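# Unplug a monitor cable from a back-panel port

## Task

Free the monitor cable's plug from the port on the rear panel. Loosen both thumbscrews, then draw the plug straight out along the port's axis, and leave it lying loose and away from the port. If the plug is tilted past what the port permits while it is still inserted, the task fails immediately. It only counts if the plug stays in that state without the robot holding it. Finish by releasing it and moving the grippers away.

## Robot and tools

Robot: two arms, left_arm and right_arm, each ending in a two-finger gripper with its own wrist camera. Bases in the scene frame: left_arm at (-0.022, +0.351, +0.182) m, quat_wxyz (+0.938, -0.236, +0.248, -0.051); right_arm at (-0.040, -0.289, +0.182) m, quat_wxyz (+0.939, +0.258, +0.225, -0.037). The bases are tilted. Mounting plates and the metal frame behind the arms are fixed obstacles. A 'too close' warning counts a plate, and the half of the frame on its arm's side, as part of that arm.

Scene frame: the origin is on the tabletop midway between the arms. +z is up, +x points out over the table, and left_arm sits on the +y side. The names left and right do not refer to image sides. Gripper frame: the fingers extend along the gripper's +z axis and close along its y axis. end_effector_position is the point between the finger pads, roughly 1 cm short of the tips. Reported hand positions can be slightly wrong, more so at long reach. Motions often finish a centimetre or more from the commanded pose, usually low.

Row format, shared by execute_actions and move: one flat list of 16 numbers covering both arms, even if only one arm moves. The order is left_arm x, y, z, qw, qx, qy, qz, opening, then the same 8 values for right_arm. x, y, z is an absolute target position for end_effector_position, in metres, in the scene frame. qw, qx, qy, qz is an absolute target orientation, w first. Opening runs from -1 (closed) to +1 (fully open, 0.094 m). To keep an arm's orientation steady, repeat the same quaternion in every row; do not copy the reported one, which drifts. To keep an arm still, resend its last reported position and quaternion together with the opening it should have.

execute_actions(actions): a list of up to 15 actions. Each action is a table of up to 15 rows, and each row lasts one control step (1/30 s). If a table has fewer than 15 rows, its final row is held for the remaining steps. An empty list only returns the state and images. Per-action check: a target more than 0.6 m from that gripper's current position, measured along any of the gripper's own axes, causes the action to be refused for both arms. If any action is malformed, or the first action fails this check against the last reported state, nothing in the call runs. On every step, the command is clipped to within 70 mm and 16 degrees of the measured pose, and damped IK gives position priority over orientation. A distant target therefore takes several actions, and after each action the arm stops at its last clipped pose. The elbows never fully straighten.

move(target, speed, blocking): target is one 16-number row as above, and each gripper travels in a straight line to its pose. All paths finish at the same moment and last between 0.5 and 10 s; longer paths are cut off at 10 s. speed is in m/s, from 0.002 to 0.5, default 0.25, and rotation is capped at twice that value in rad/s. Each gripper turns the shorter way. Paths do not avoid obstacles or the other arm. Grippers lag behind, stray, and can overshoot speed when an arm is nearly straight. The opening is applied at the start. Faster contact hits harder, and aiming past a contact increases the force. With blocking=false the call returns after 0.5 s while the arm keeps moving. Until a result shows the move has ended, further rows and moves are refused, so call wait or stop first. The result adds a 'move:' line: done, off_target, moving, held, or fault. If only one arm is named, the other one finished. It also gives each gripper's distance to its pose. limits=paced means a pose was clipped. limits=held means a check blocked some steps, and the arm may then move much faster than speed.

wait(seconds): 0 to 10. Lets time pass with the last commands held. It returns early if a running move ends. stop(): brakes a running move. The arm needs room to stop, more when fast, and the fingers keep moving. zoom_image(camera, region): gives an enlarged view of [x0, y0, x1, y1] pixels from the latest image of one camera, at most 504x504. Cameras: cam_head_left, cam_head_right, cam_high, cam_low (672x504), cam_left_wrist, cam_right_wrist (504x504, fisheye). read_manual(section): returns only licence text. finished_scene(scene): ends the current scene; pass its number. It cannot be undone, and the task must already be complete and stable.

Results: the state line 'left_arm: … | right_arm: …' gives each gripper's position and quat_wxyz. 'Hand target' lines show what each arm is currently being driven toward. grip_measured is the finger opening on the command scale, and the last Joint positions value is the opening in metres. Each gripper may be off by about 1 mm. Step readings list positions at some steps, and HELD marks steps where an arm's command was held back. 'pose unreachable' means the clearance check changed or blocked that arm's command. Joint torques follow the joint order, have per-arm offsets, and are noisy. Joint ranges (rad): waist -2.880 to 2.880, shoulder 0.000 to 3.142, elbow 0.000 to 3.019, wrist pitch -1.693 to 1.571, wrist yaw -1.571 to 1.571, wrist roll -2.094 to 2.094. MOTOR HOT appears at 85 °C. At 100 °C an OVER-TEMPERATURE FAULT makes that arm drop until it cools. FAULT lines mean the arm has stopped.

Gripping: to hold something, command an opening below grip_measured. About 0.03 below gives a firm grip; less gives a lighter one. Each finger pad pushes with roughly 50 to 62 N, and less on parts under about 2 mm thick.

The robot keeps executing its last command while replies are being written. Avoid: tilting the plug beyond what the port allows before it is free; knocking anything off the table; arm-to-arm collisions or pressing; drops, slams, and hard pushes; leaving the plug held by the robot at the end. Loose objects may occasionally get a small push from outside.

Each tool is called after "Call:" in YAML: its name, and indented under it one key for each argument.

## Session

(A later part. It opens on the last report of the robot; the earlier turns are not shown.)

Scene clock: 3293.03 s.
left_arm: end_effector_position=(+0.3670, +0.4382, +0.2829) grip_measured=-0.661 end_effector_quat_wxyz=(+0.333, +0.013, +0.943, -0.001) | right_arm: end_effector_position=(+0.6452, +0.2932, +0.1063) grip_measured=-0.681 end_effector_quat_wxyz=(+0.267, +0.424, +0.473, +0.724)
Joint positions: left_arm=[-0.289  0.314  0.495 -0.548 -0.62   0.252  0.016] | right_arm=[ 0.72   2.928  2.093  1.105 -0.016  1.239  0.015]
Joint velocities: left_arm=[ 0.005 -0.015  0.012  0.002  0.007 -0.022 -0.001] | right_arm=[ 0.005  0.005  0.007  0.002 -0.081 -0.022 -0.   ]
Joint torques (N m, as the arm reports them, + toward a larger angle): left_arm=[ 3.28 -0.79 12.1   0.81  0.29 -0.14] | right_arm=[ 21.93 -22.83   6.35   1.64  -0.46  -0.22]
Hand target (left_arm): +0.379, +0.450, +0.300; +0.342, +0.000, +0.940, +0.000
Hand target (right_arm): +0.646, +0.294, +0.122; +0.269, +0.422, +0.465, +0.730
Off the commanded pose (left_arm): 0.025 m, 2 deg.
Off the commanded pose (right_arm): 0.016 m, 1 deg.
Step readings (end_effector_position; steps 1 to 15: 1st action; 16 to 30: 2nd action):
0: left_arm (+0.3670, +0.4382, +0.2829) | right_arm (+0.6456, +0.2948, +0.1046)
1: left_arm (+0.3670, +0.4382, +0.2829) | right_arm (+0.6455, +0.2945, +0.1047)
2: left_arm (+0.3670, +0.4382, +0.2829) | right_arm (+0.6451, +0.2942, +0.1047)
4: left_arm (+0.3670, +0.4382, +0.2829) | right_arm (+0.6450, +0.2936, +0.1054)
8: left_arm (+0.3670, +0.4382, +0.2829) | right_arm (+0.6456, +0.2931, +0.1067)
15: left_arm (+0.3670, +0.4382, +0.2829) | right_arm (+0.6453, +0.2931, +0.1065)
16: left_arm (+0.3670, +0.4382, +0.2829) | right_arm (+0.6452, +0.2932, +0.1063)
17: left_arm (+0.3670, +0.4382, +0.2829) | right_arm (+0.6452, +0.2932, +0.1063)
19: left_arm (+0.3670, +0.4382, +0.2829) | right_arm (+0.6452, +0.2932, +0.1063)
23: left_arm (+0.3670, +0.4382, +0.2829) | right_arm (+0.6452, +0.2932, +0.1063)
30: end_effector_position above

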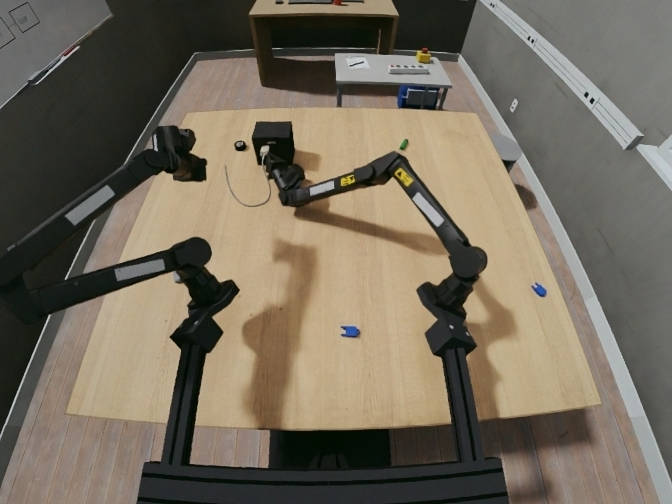

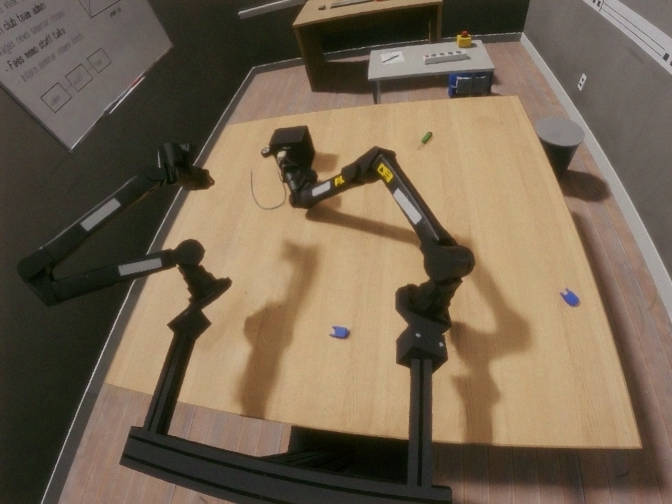

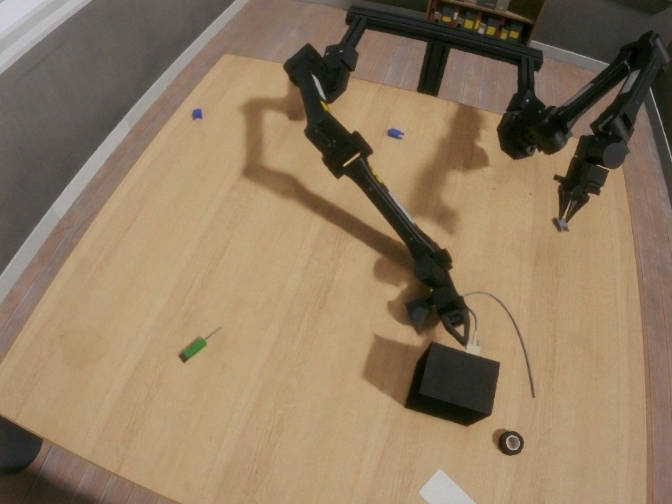

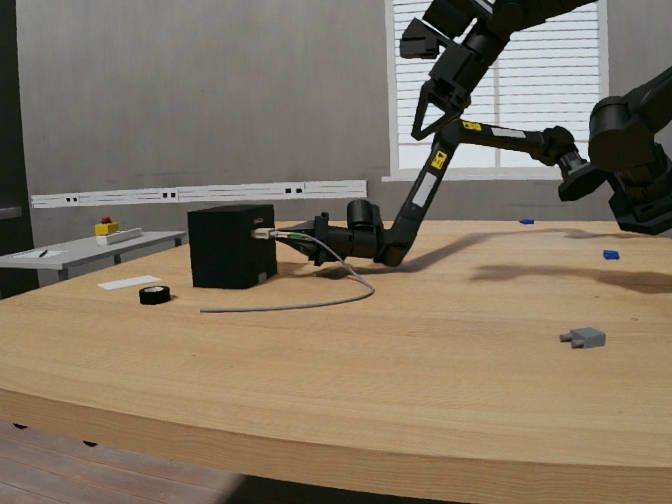

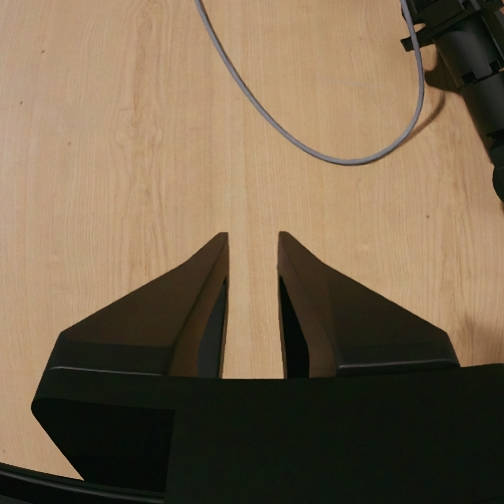

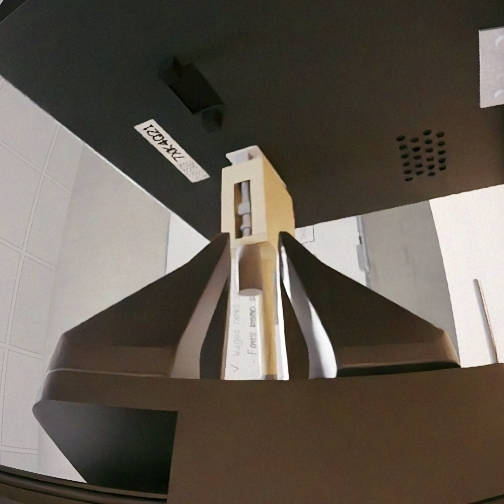

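Call:
execute_actions:
  actions:
    - [[0.38,0.45,0.30,0.342,0,0.94,0,-0.66,0.650,0.301,0.124,0.269,0.422,0.465,0.730,-0.68]]
    - [[0.38,0.45,0.30,0.342,0,0.94,0,-0.66,0.650,0.301,0.124,0.269,0.422,0.465,0.730,-0.68]]

Call:
zoom_image:
  camera: "cam_right_wrist"
  region: [150,150,370,370]

Scene clock: 3339.80 s.
left_arm: end_effector_position=(+0.3670, +0.4382, +0.2829) grip_measured=-0.661 end_effector_quat_wxyz=(+0.333, +0.013, +0.943, -0.001) | right_arm: end_effector_position=(+0.6431, +0.2960, +0.1093) grip_measured=-0.681 end_effector_quat_wxyz=(+0.266, +0.425, +0.473, +0.725)
Joint positions: left_arm=[-0.289  0.314  0.495 -0.548 -0.62   0.252  0.016] | right_arm=[ 0.727  2.928  2.093  1.105 -0.011  1.239  0.015]
Joint velocities: left_arm=[-0.005 -0.015  0.032  0.007 -0.037 -0.007  0.   ] | right_arm=[-0.005 -0.015  0.002  0.007 -0.022 -0.007  0.   ]
Joint torques (N m, as the arm reports them, + toward a larger angle): left_arm=[ 3.25 -0.74 12.12  0.82  0.29 -0.14] | right_arm=[ 21.65 -21.39   9.48   0.78  -0.47  -0.24]
Hand target (left_arm): +0.379, +0.450, +0.300; +0.342, +0.000, +0.940, +0.000
Hand target (right_arm): +0.649, +0.300, +0.124; +0.269, +0.422, +0.465, +0.730
Off the commanded pose (left_arm): 0.025 m, 2 deg.
Off the commanded pose (right_arm): 0.017 m, 1 deg.
Step readings (end_effector_position; steps 1 to 15: 1st action; 16 to 30: 2nd action):
0: left_arm (+0.3670, +0.4382, +0.2829) | right_arm (+0.6452, +0.2932, +0.1063)
1: left_arm (+0.3670, +0.4382, +0.2829) | right_arm (+0.6453, +0.2930, +0.1062)
2: left_arm (+0.3670, +0.4382, +0.2829) | right_arm (+0.6454, +0.2929, +0.1061)
4: left_arm (+0.3670, +0.4382, +0.2829) | right_arm (+0.6450, +0.2934, +0.1066)
8: left_arm (+0.3670, +0.4382, +0.2829) | right_arm (+0.6441, +0.2947, +0.1080)
15: left_arm (+0.3670, +0.4382, +0.2829) | right_arm (+0.6431, +0.2960, +0.1093)
16: left_arm (+0.3670, +0.4382, +0.2829) | right_arm (+0.6431, +0.2960, +0.1093)
17: left_arm (+0.3670, +0.4382, +0.2829) | right_arm (+0.6431, +0.2960, +0.1093)
19: left_arm (+0.3670, +0.4382, +0.2829) | right_arm (+0.6431, +0.2960, +0.1093)
23: left_arm (+0.3670, +0.4382, +0.2829) | right_arm (+0.6431, +0.2960, +0.1093)
30: end_effector_position above

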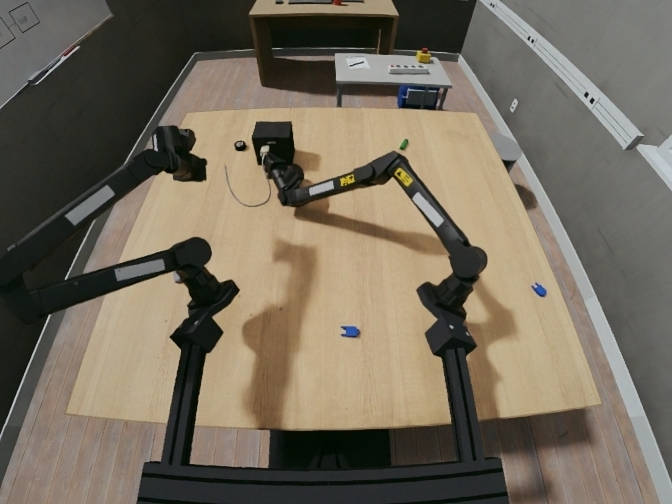

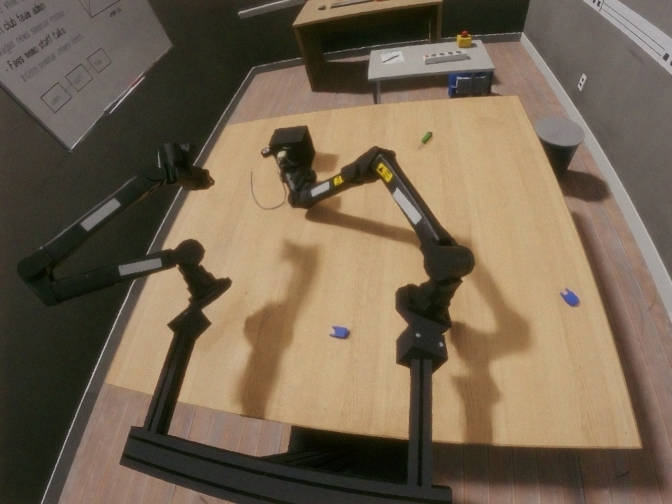

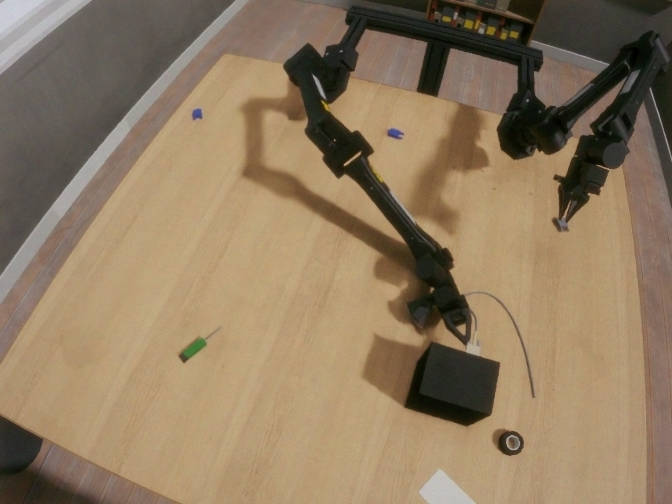

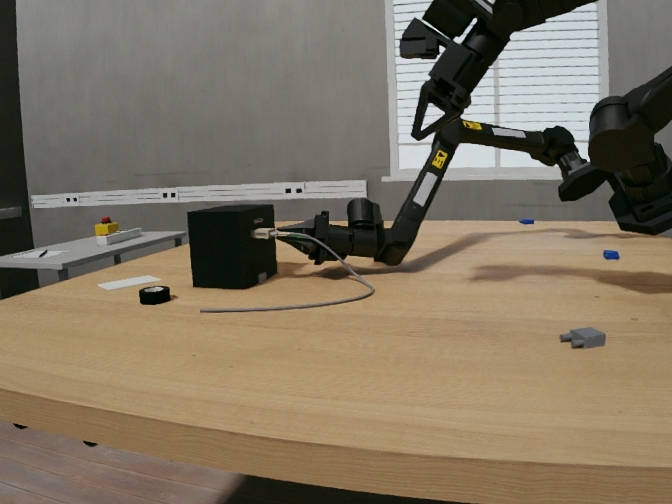

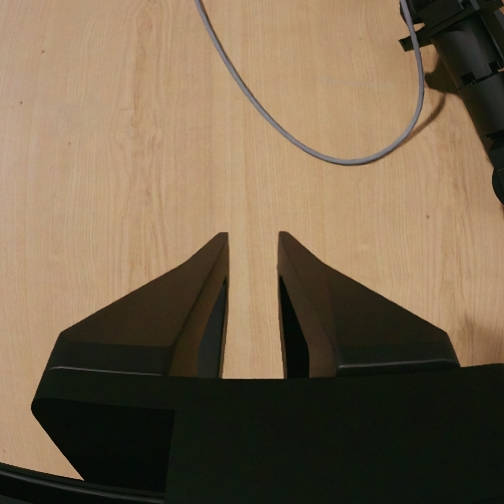

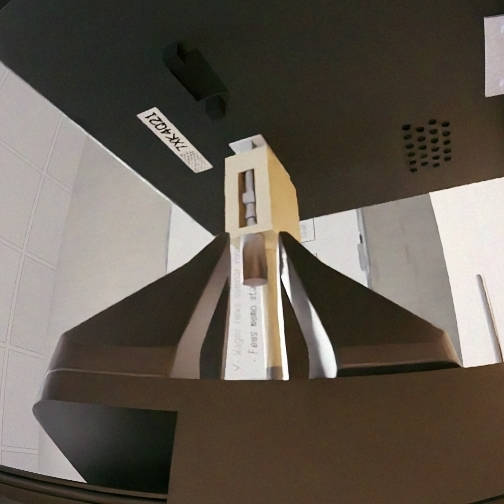

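Region (150, 150, 370, 370) of cam_right_wrist's 504x504 image, scaled by 2.291, with more detail than that image has.

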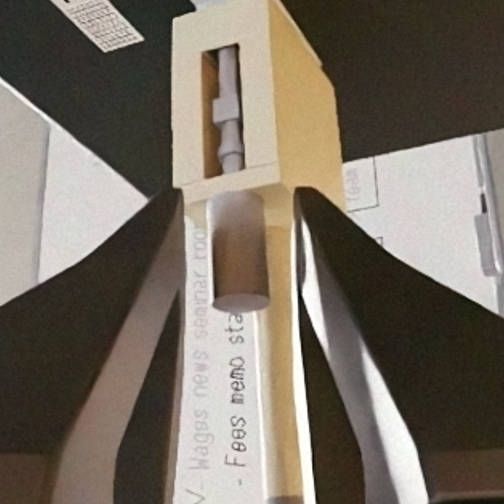

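Call:
execute_actions:
  actions:
    - [[0.38,0.45,0.30,0.342,0,0.94,0,-0.66,0.655,0.303,0.125,0.269,0.422,0.465,0.730,-0.68]]

Call:
zoom_image:
  camera: "cam_right_wrist"
  region: [150,150,370,370]

Scene clock: 3362.80 s.
left_arm: end_effector_position=(+0.3670, +0.4382, +0.2829) grip_measured=-0.661 end_effector_quat_wxyz=(+0.333, +0.013, +0.943, -0.001) | right_arm: end_effector_position=(+0.6484, +0.2970, +0.1118) grip_measured=-0.681 end_effector_quat_wxyz=(+0.265, +0.425, +0.474, +0.724)
Joint positions: left_arm=[-0.289  0.314  0.495 -0.548 -0.62   0.252  0.016] | right_arm=[ 0.727  2.928  2.11   1.086 -0.01   1.239  0.015]
Joint velocities: left_arm=[-0.005 -0.005 -0.002  0.002  0.037  0.022 -0.   ] | right_arm=[ 0.005  0.005 -0.007 -0.012  0.066  0.007  0.001]
Joint torques (N m, as the arm reports them, + toward a larger angle): left_arm=[ 3.3  -0.81 12.13  0.82  0.29 -0.14] | right_arm=[ 22.13 -20.49  10.4    0.72  -0.53  -0.24]
Hand target (left_arm): +0.379, +0.450, +0.300; +0.342, +0.000, +0.940, +0.000
Hand target (right_arm): +0.654, +0.302, +0.125; +0.269, +0.422, +0.465, +0.730
Off the commanded pose (left_arm): 0.025 m, 2 deg.
Off the commanded pose (right_arm): 0.016 m, 1 deg.
Step readings (end_effector_position):
0: left_arm (+0.3670, +0.4382, +0.2829) | right_arm (+0.6431, +0.2960, +0.1093)
1: left_arm (+0.3670, +0.4382, +0.2829) | right_arm (+0.6442, +0.2960, +0.1100)
2: left_arm (+0.3670, +0.4382, +0.2829) | right_arm (+0.6449, +0.2965, +0.1101)
4: left_arm (+0.3670, +0.4382, +0.2829) | right_arm (+0.6477, +0.2964, +0.1121)
8: left_arm (+0.3670, +0.4382, +0.2829) | right_arm (+0.6484, +0.2969, +0.1118)
15: end_effector_position above

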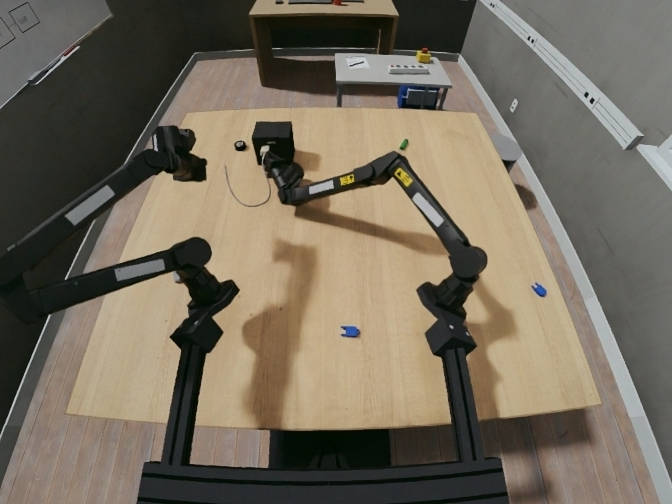

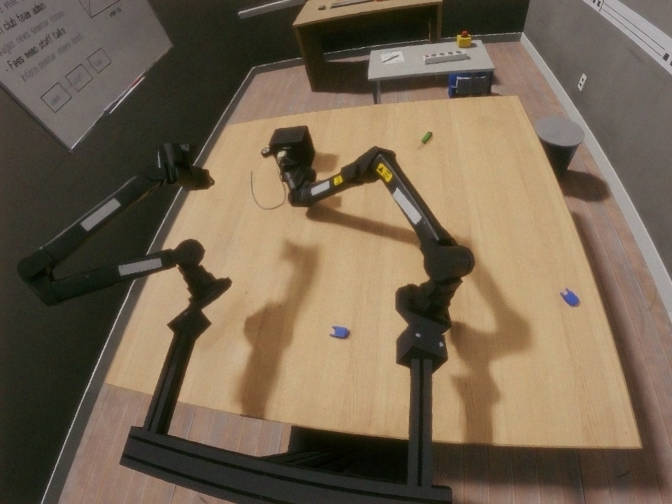

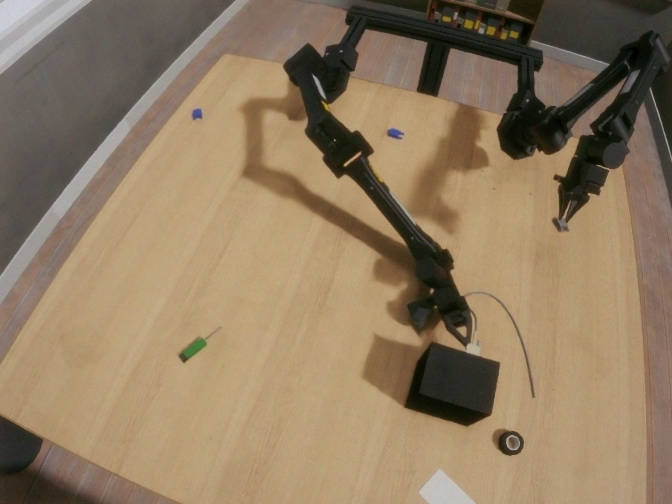

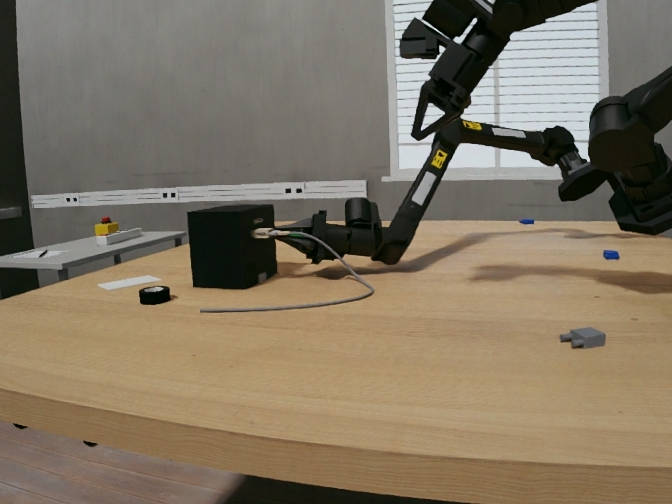

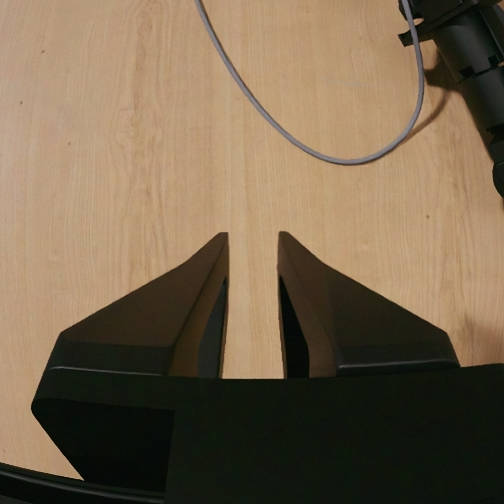

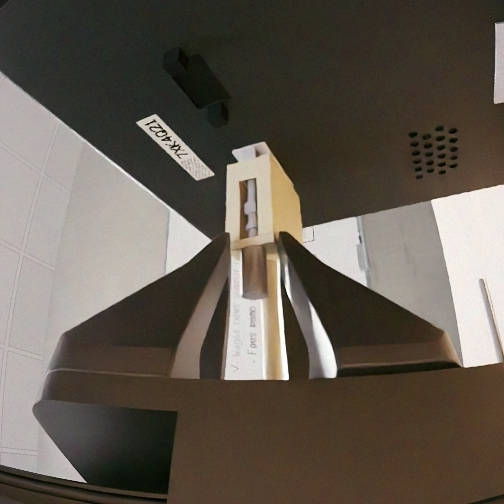

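Region (150, 150, 370, 370) of cam_right_wrist's 504x504 image, scaled by 2.291, with more detail than that image has.

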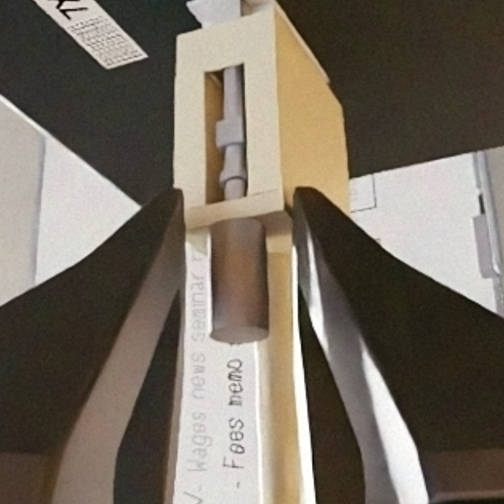

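Call:
execute_actions:
  actions:
    - [[0.38,0.45,0.30,0.342,0,0.94,0,-0.66,0.654,0.306,0.126,0.269,0.422,0.465,0.730,-0.68]]
    - [[0.38,0.45,0.30,0.342,0,0.94,0,-0.66,0.654,0.306,0.126,0.269,0.422,0.465,0.730,-0.87]]

Call:
zoom_image:
  camera: "cam_right_wrist"
  region: [150,150,370,370]

Scene clock: 3397.23 s.
left_arm: end_effector_position=(+0.3670, +0.4382, +0.2829) grip_measured=-0.661 end_effector_quat_wxyz=(+0.333, +0.013, +0.943, -0.001) | right_arm: end_effector_position=(+0.6482, +0.2973, +0.1094) grip_measured=-0.847 end_effector_quat_wxyz=(+0.260, +0.432, +0.472, +0.723)
Joint positions: left_arm=[-0.289  0.314  0.495 -0.548 -0.62   0.252  0.016] | right_arm=[ 0.727  2.93   2.11   1.083 -0.001  1.255  0.007]
Joint velocities: left_arm=[-0.015 -0.005  0.002  0.012 -0.066  0.007 -0.001] | right_arm=[-0.015 -0.005  0.002 -0.007  0.022 -0.051 -0.001]
Joint torques (N m, as the arm reports them, + toward a larger angle): left_arm=[ 3.3  -0.77 12.11  0.82  0.29 -0.14] | right_arm=[ 22.24 -20.56  10.75   0.88  -0.79  -0.43]
Hand target (left_arm): +0.379, +0.450, +0.300; +0.342, +0.000, +0.940, +0.000
Hand target (right_arm): +0.653, +0.305, +0.126; +0.269, +0.422, +0.465, +0.730
Off the commanded pose (left_arm): 0.025 m, 2 deg.
Off the commanded pose (right_arm): 0.020 m, 2 deg.
Step readings (end_effector_position; steps 1 to 15: 1st action; 16 to 30: 2nd action):
0: left_arm (+0.3670, +0.4382, +0.2829) | right_arm (+0.6484, +0.2970, +0.1118)
1: left_arm (+0.3670, +0.4382, +0.2829) | right_arm (+0.6488, +0.2968, +0.1119)
2: left_arm (+0.3670, +0.4382, +0.2829) | right_arm (+0.6488, +0.2969, +0.1117)
4: left_arm (+0.3670, +0.4382, +0.2829) | right_arm (+0.6487, +0.2971, +0.1118)
8: left_arm (+0.3670, +0.4382, +0.2829) | right_arm (+0.6487, +0.2970, +0.1118)
15: left_arm (+0.3670, +0.4382, +0.2829) | right_arm (+0.6487, +0.2970, +0.1118)
16: left_arm (+0.3670, +0.4382, +0.2829) | right_arm (+0.6487, +0.2972, +0.1114)
17: left_arm (+0.3670, +0.4382, +0.2829) | right_arm (+0.6482, +0.2974, +0.1100)
19: left_arm (+0.3670, +0.4382, +0.2829) | right_arm (+0.6482, +0.2973, +0.1094)
23: left_arm (+0.3670, +0.4382, +0.2829) | right_arm (+0.6482, +0.2973, +0.1094)
30: end_effector_position above

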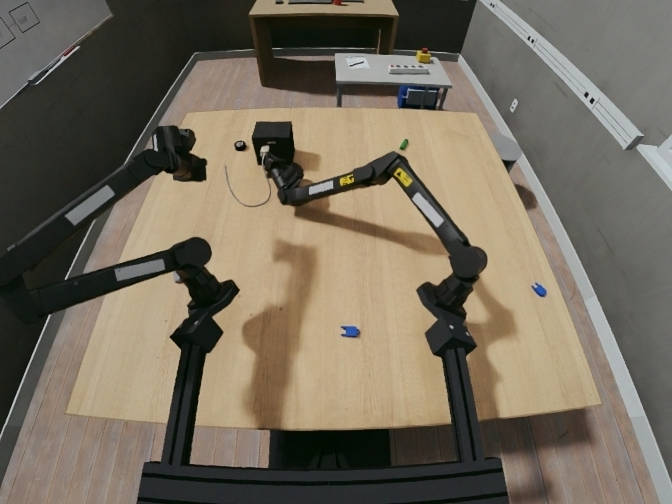

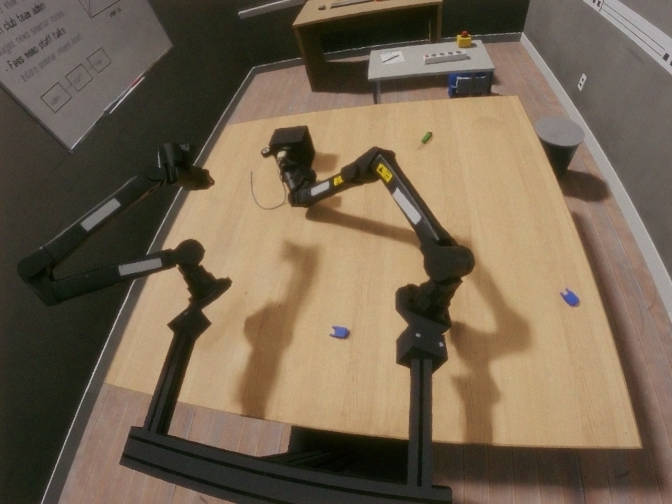

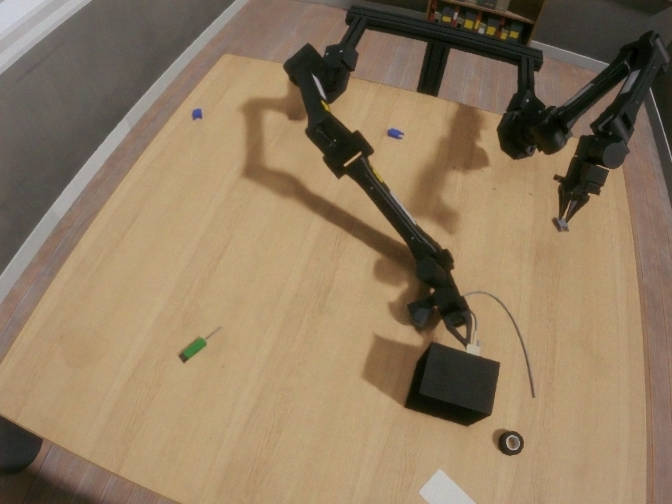

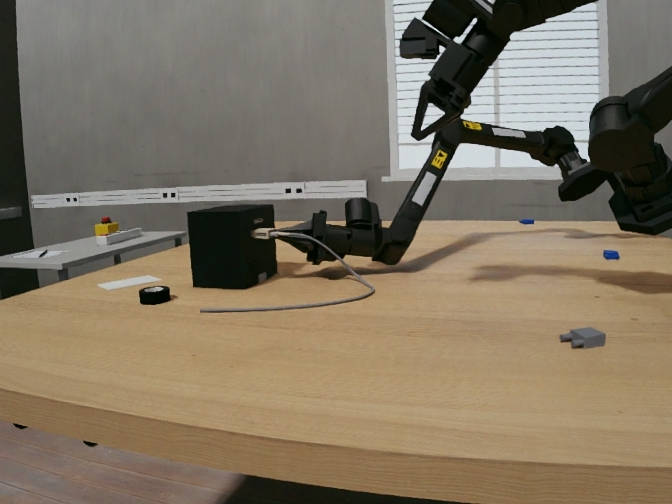

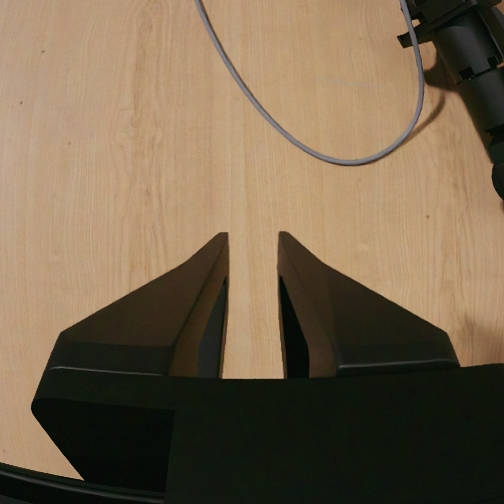

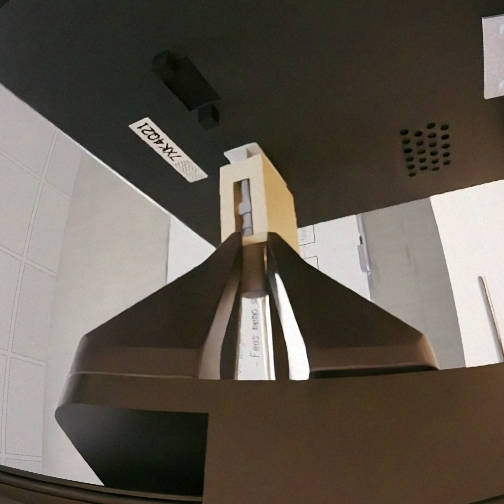

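Region (150, 150, 370, 370) of cam_right_wrist's 504x504 image, scaled by 2.291, with more detail than that image has.

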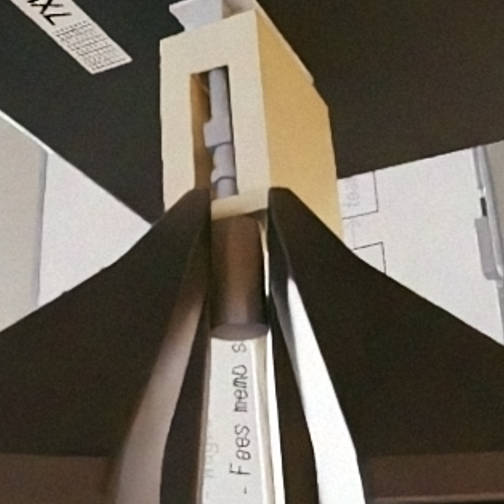

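Call:
execute_actions:
  actions:
    - [[0.38,0.45,0.30,0.342,0,0.94,0,-0.66,0.657,0.293,0.121,0.433,0.25,0.75,0.433,-0.87]]
    - [[0.38,0.45,0.30,0.342,0,0.94,0,-0.66,0.657,0.293,0.121,0.433,0.25,0.75,0.433,-0.87]]
    - [[0.38,0.45,0.30,0.342,0,0.94,0,-0.66,0.657,0.294,0.105,0.433,0.25,0.75,0.433,-0.87],[0.38,0.45,0.30,0.342,0,0.94,0,-0.66,0.657,0.294,0.105,0.433,0.25,0.75,0.433,-0.87],[0.38,0.45,0.30,0.342,0,0.94,0,-0.66,0.657,0.294,0.095,0.433,0.25,0.75,0.433,-0.87],[0.38,0.45,0.30,0.342,0,0.94,0,-0.66,0.657,0.294,0.095,0.433,0.25,0.75,0.433,-0.87],[0.38,0.45,0.30,0.342,0,0.94,0,-0.66,0.657,0.294,0.095,0.433,0.25,0.75,0.433,-0.87],[0.38,0.45,0.30,0.342,0,0.94,0,-0.66,0.657,0.294,0.090,0.433,0.25,0.75,0.433,-0.87],[0.38,0.45,0.30,0.342,0,0.94,0,-0.66,0.657,0.294,0.090,0.433,0.25,0.75,0.433,-0.87],[0.38,0.45,0.30,0.342,0,0.94,0,-0.66,0.657,0.294,0.090,0.433,0.25,0.75,0.433,-0.68]]
    - [[0.38,0.45,0.30,0.342,0,0.94,0,-0.66,0.657,0.293,0.090,0.399,0.301,0.692,0.521,-0.68],[0.38,0.45,0.30,0.342,0,0.94,0,-0.66,0.657,0.293,0.090,0.399,0.301,0.692,0.521,-0.68],[0.38,0.45,0.30,0.342,0,0.94,0,-0.66,0.657,0.293,0.090,0.399,0.301,0.692,0.521,-0.68],[0.38,0.45,0.30,0.342,0,0.94,0,-0.66,0.6565,0.292,0.090,0.360,0.347,0.623,0.602,-0.68],[0.38,0.45,0.30,0.342,0,0.94,0,-0.66,0.6565,0.292,0.090,0.360,0.347,0.623,0.602,-0.68],[0.38,0.45,0.30,0.342,0,0.94,0,-0.66,0.6565,0.292,0.090,0.360,0.347,0.623,0.602,-0.68],[0.38,0.45,0.30,0.342,0,0.94,0,-0.66,0.656,0.291,0.091,0.315,0.389,0.545,0.673,-0.68],[0.38,0.45,0.30,0.342,0,0.94,0,-0.66,0.656,0.291,0.091,0.315,0.389,0.545,0.673,-0.68],[0.38,0.45,0.30,0.342,0,0.94,0,-0.66,0.656,0.291,0.091,0.315,0.389,0.545,0.673,-0.68],[0.38,0.45,0.30,0.342,0,0.94,0,-0.66,0.656,0.291,0.093,0.269,0.422,0.465,0.730,-0.68]]
    - [[0.38,0.45,0.30,0.342,0,0.94,0,-0.66,0.656,0.291,0.093,0.269,0.422,0.465,0.730,-0.68]]

Call:
zoom_image:
  camera: "cam_right_wrist"
  region: [150,150,370,370]

Scene clock: 3446.00 s.
left_arm: end_effector_position=(+0.3670, +0.4382, +0.2829) grip_measured=-0.661 end_effector_quat_wxyz=(+0.333, +0.013, +0.943, -0.001) | right_arm: end_effector_position=(+0.6466, +0.3004, +0.1078) grip_measured=-0.680 end_effector_quat_wxyz=(+0.262, +0.409, +0.478, +0.732)
Joint positions: left_arm=[-0.289  0.314  0.495 -0.548 -0.62   0.252  0.016] | right_arm=[ 0.719  2.94   2.123  1.08  -0.054  1.231  0.015]
Joint velocities: left_arm=[ 0.005 -0.005 -0.007 -0.002 -0.007 -0.066  0.   ] | right_arm=[ 0.015  0.005 -0.007 -0.032 -0.007  0.095  0.001]
Joint torques (N m, as the arm reports them, + toward a larger angle): left_arm=[ 3.29 -0.78 12.13  0.81  0.29 -0.14] | right_arm=[ 19.13 -18.71  10.27   1.85  -0.17  -0.21]
Hand target (left_arm): +0.379, +0.450, +0.300; +0.342, +0.000, +0.940, +0.000
Hand target (right_arm): +0.655, +0.291, +0.093; +0.269, +0.422, +0.466, +0.730
Off the commanded pose (left_arm): 0.025 m, 2 deg.
Off the commanded pose (right_arm): 0.020 m, 2 deg.
Step readings (end_effector_position; steps 1 to 15: 1st action; 16 to 30: 2nd action; 31 to 45: 3rd action; 46 to 60: 4th action; 61 to 75: 5th action):
0: left_arm (+0.3670, +0.4382, +0.2829) | right_arm (+0.6482, +0.2973, +0.1094)
1: left_arm (+0.3670, +0.4382, +0.2829) | right_arm (+0.6469, +0.2962, +0.1074)
2: left_arm (+0.3670, +0.4382, +0.2829) | right_arm (+0.6474, +0.2955, +0.1088)
4: left_arm (+0.3670, +0.4382, +0.2829) | right_arm (+0.6479, +0.2942, +0.1118)
8: left_arm (+0.3670, +0.4382, +0.2829) | right_arm (+0.6482, +0.2945, +0.1139)
15: left_arm (+0.3670, +0.4382, +0.2829) | right_arm (+0.6476, +0.2944, +0.1150)
16: left_arm (+0.3670, +0.4382, +0.2829) | right_arm (+0.6476, +0.2944, +0.1150)
17: left_arm (+0.3670, +0.4382, +0.2829) | right_arm (+0.6475, +0.2944, +0.1152)
19: left_arm (+0.3670, +0.4382, +0.2829) | right_arm (+0.6475, +0.2943, +0.1150)
23: left_arm (+0.3670, +0.4382, +0.2829) | right_arm (+0.6472, +0.2947, +0.1153)
30: left_arm (+0.3670, +0.4382, +0.2829) | right_arm (+0.6472, +0.2946, +0.1153)
31: left_arm (+0.3670, +0.4382, +0.2829) | right_arm (+0.6471, +0.2949, +0.1155)
32: left_arm (+0.3670, +0.4382, +0.2829) | right_arm (+0.6471, +0.2950, +0.1156)
34: left_arm (+0.3670, +0.4382, +0.2829) | right_arm (+0.6470, +0.2954, +0.1159)
38: left_arm (+0.3670, +0.4382, +0.2829) | right_arm (+0.6469, +0.2962, +0.1164)
45: left_arm (+0.3670, +0.4382, +0.2829) | right_arm (+0.6469, +0.2987, +0.1159)
46: left_arm (+0.3670, +0.4382, +0.2829) | right_arm (+0.6468, +0.3015, +0.1198)
47: left_arm (+0.3670, +0.4382, +0.2829) | right_arm (+0.6472, +0.3015, +0.1178)
49: left_arm (+0.3670, +0.4382, +0.2829) | right_arm (+0.6467, +0.3015, +0.1144)
53: left_arm (+0.3670, +0.4382, +0.2829) | right_arm (+0.6437, +0.3010, +0.1115)
60: left_arm (+0.3670, +0.4382, +0.2829) | right_arm (+0.6458, +0.3003, +0.1100)
61: left_arm (+0.3670, +0.4382, +0.2829) | right_arm (+0.6459, +0.3006, +0.1088)
62: left_arm (+0.3670, +0.4382, +0.2829) | right_arm (+0.6458, +0.3008, +0.1075)
64: left_arm (+0.3670, +0.4382, +0.2829) | right_arm (+0.6462, +0.3008, +0.1075)
68: left_arm (+0.3670, +0.4382, +0.2829) | right_arm (+0.6465, +0.3006, +0.1078)
75: end_effector_position above

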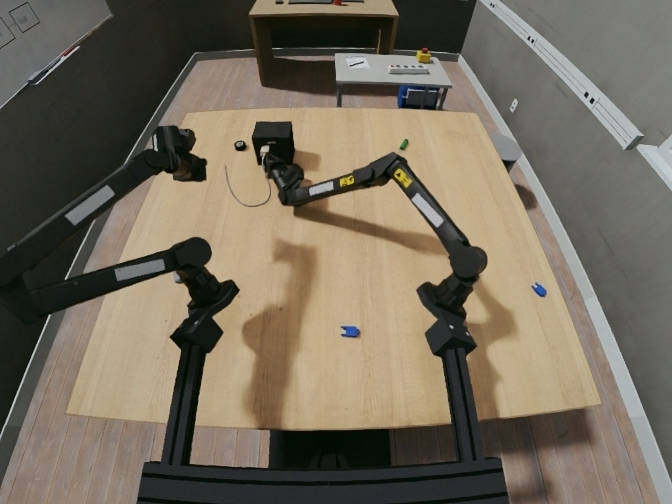

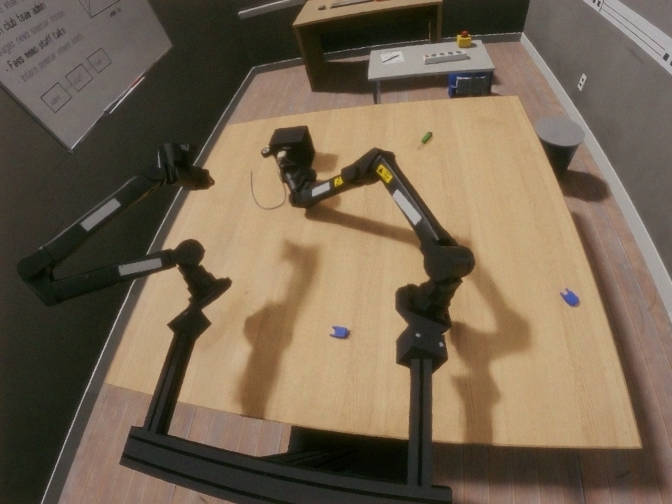

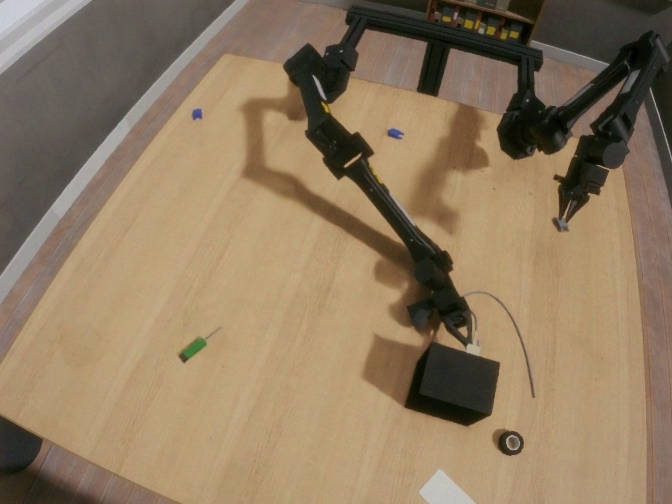

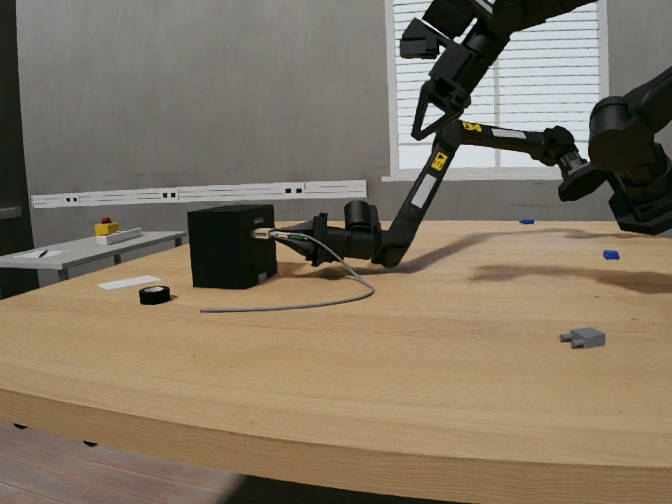

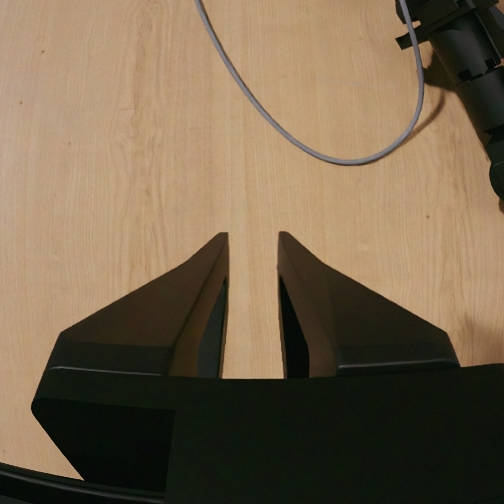

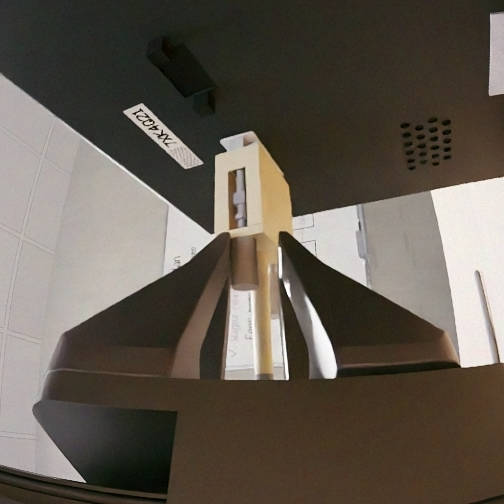

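Region (150, 150, 370, 370) of cam_right_wrist's 504x504 image, scaled by 2.291, with more detail than that image has.

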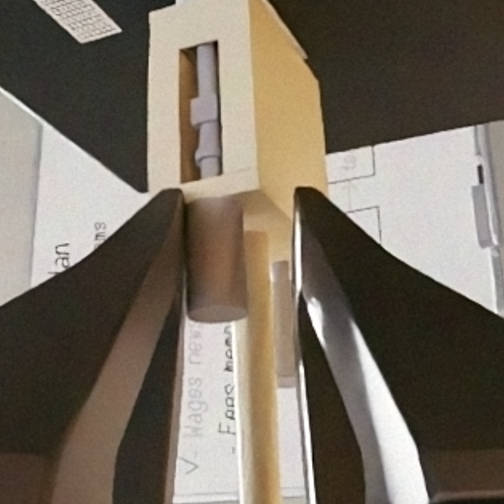

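Call:
execute_actions:
  actions:
    - [[0.38,0.45,0.30,0.342,0,0.94,0,-0.66,0.656,0.291,0.093,0.269,0.422,0.465,0.730,-0.87]]
    - [[0.38,0.45,0.30,0.342,0,0.94,0,-0.66,0.657,0.293,0.121,0.433,0.25,0.75,0.433,-0.87]]
    - [[0.38,0.45,0.30,0.342,0,0.94,0,-0.66,0.657,0.293,0.121,0.433,0.25,0.75,0.433,-0.87]]

Call:
zoom_image:
  camera: "cam_right_wrist"
  region: [150,150,370,370]

Scene clock: 3501.53 s.
left_arm: end_effector_position=(+0.3670, +0.4382, +0.2829) grip_measured=-0.661 end_effector_quat_wxyz=(+0.333, +0.013, +0.943, -0.001) | right_arm: end_effector_position=(+0.6457, +0.2965, +0.1142) grip_measured=-0.857 end_effector_quat_wxyz=(+0.425, +0.252, +0.749, +0.440)
Joint positions: left_arm=[-0.289  0.314  0.495 -0.548 -0.62   0.252  0.016] | right_arm=[0.797 2.73  1.942 0.716 0.353 0.469 0.007]
Joint velocities: left_arm=[-0.005 -0.054 -0.012 -0.017 -0.007  0.007 -0.001] | right_arm=[-0.024 -0.005  0.017 -0.027  0.037 -0.139 -0.   ]
Joint torques (N m, as the arm reports them, + toward a larger angle): left_arm=[ 3.28 -0.72 12.1   0.82  0.29 -0.14] | right_arm=[ 20.71 -22.68   9.4    0.65  -0.11  -0.39]
Hand target (left_arm): +0.379, +0.450, +0.300; +0.342, +0.000, +0.940, +0.000
Hand target (right_arm): +0.657, +0.293, +0.121; +0.433, +0.250, +0.750, +0.433
Off the commanded pose (left_arm): 0.025 m, 2 deg.
Off the commanded pose (right_arm): 0.014 m, 1 deg.
Step readings (end_effector_position; steps 1 to 15: 1st action; 16 to 30: 2nd action; 31 to 45: 3rd action):
0: left_arm (+0.3670, +0.4382, +0.2829) | right_arm (+0.6466, +0.3004, +0.1078)
1: left_arm (+0.3670, +0.4382, +0.2829) | right_arm (+0.6467, +0.2996, +0.1090)
2: left_arm (+0.3670, +0.4382, +0.2829) | right_arm (+0.6472, +0.2986, +0.1093)
4: left_arm (+0.3670, +0.4382, +0.2829) | right_arm (+0.6463, +0.2989, +0.1086)
8: left_arm (+0.3670, +0.4382, +0.2829) | right_arm (+0.6463, +0.2989, +0.1086)
15: left_arm (+0.3670, +0.4382, +0.2829) | right_arm (+0.6463, +0.2989, +0.1086)
16: left_arm (+0.3670, +0.4382, +0.2829) | right_arm (+0.6451, +0.2983, +0.1081)
17: left_arm (+0.3670, +0.4382, +0.2829) | right_arm (+0.6460, +0.2968, +0.1103)
19: left_arm (+0.3670, +0.4382, +0.2829) | right_arm (+0.6462, +0.2962, +0.1122)
23: left_arm (+0.3670, +0.4382, +0.2829) | right_arm (+0.6464, +0.2971, +0.1144)
30: left_arm (+0.3670, +0.4382, +0.2829) | right_arm (+0.6458, +0.2967, +0.1142)
31: left_arm (+0.3670, +0.4382, +0.2829) | right_arm (+0.6458, +0.2967, +0.1143)
32: left_arm (+0.3670, +0.4382, +0.2829) | right_arm (+0.6458, +0.2966, +0.1143)
34: left_arm (+0.3670, +0.4382, +0.2829) | right_arm (+0.6458, +0.2963, +0.1140)
38: left_arm (+0.3670, +0.4382, +0.2829) | right_arm (+0.6457, +0.2965, +0.1142)
45: end_effector_position above

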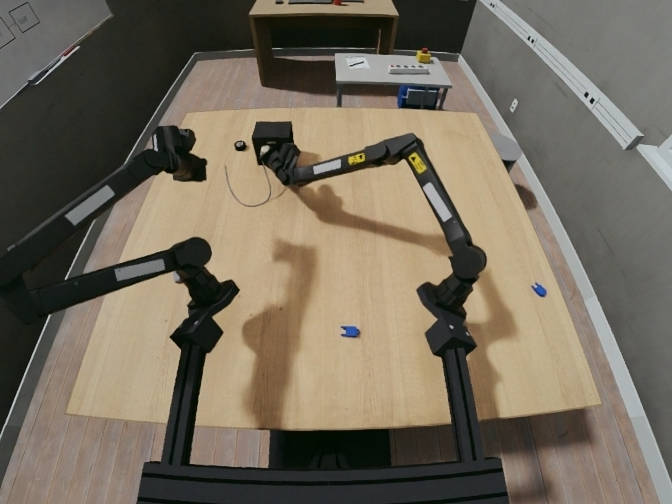

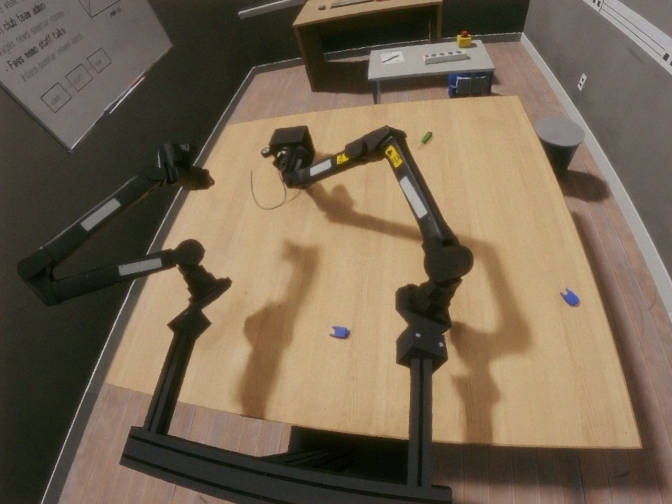

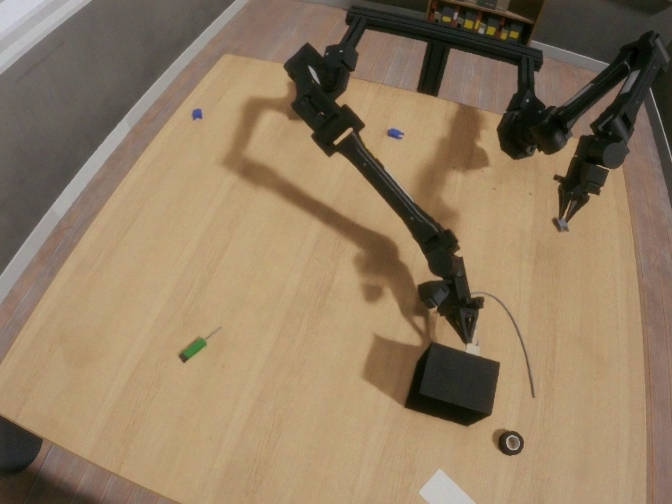

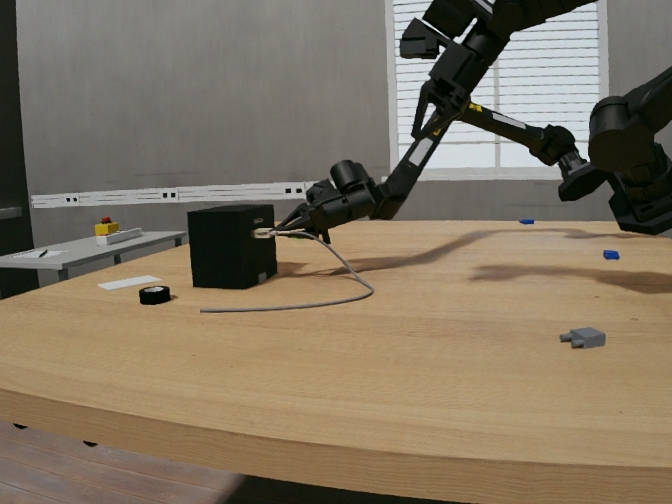

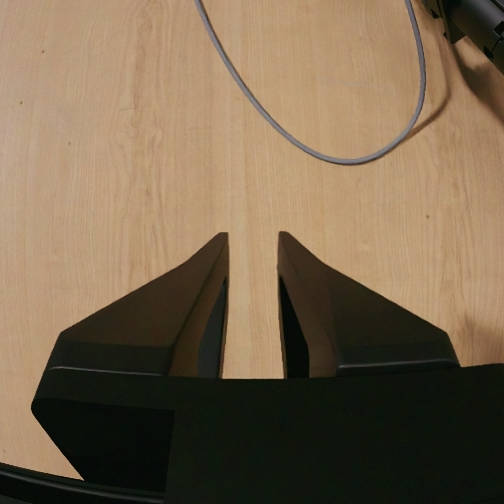

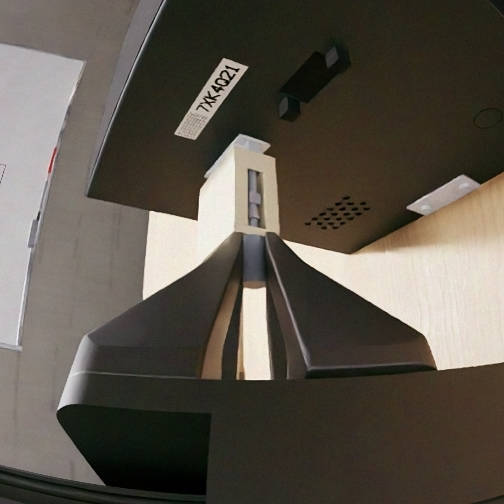

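Region (150, 150, 370, 370) of cam_right_wrist's 504x504 image, scaled by 2.291, with more detail than that image has.

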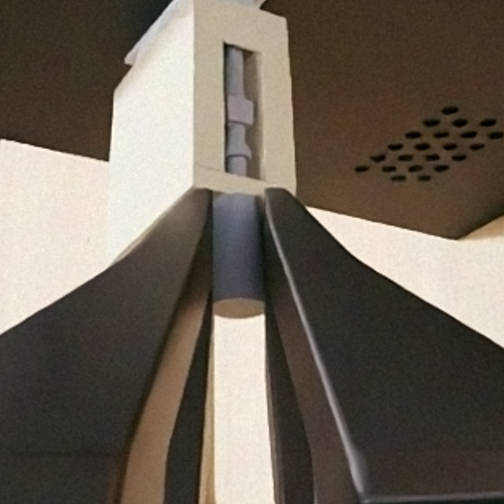

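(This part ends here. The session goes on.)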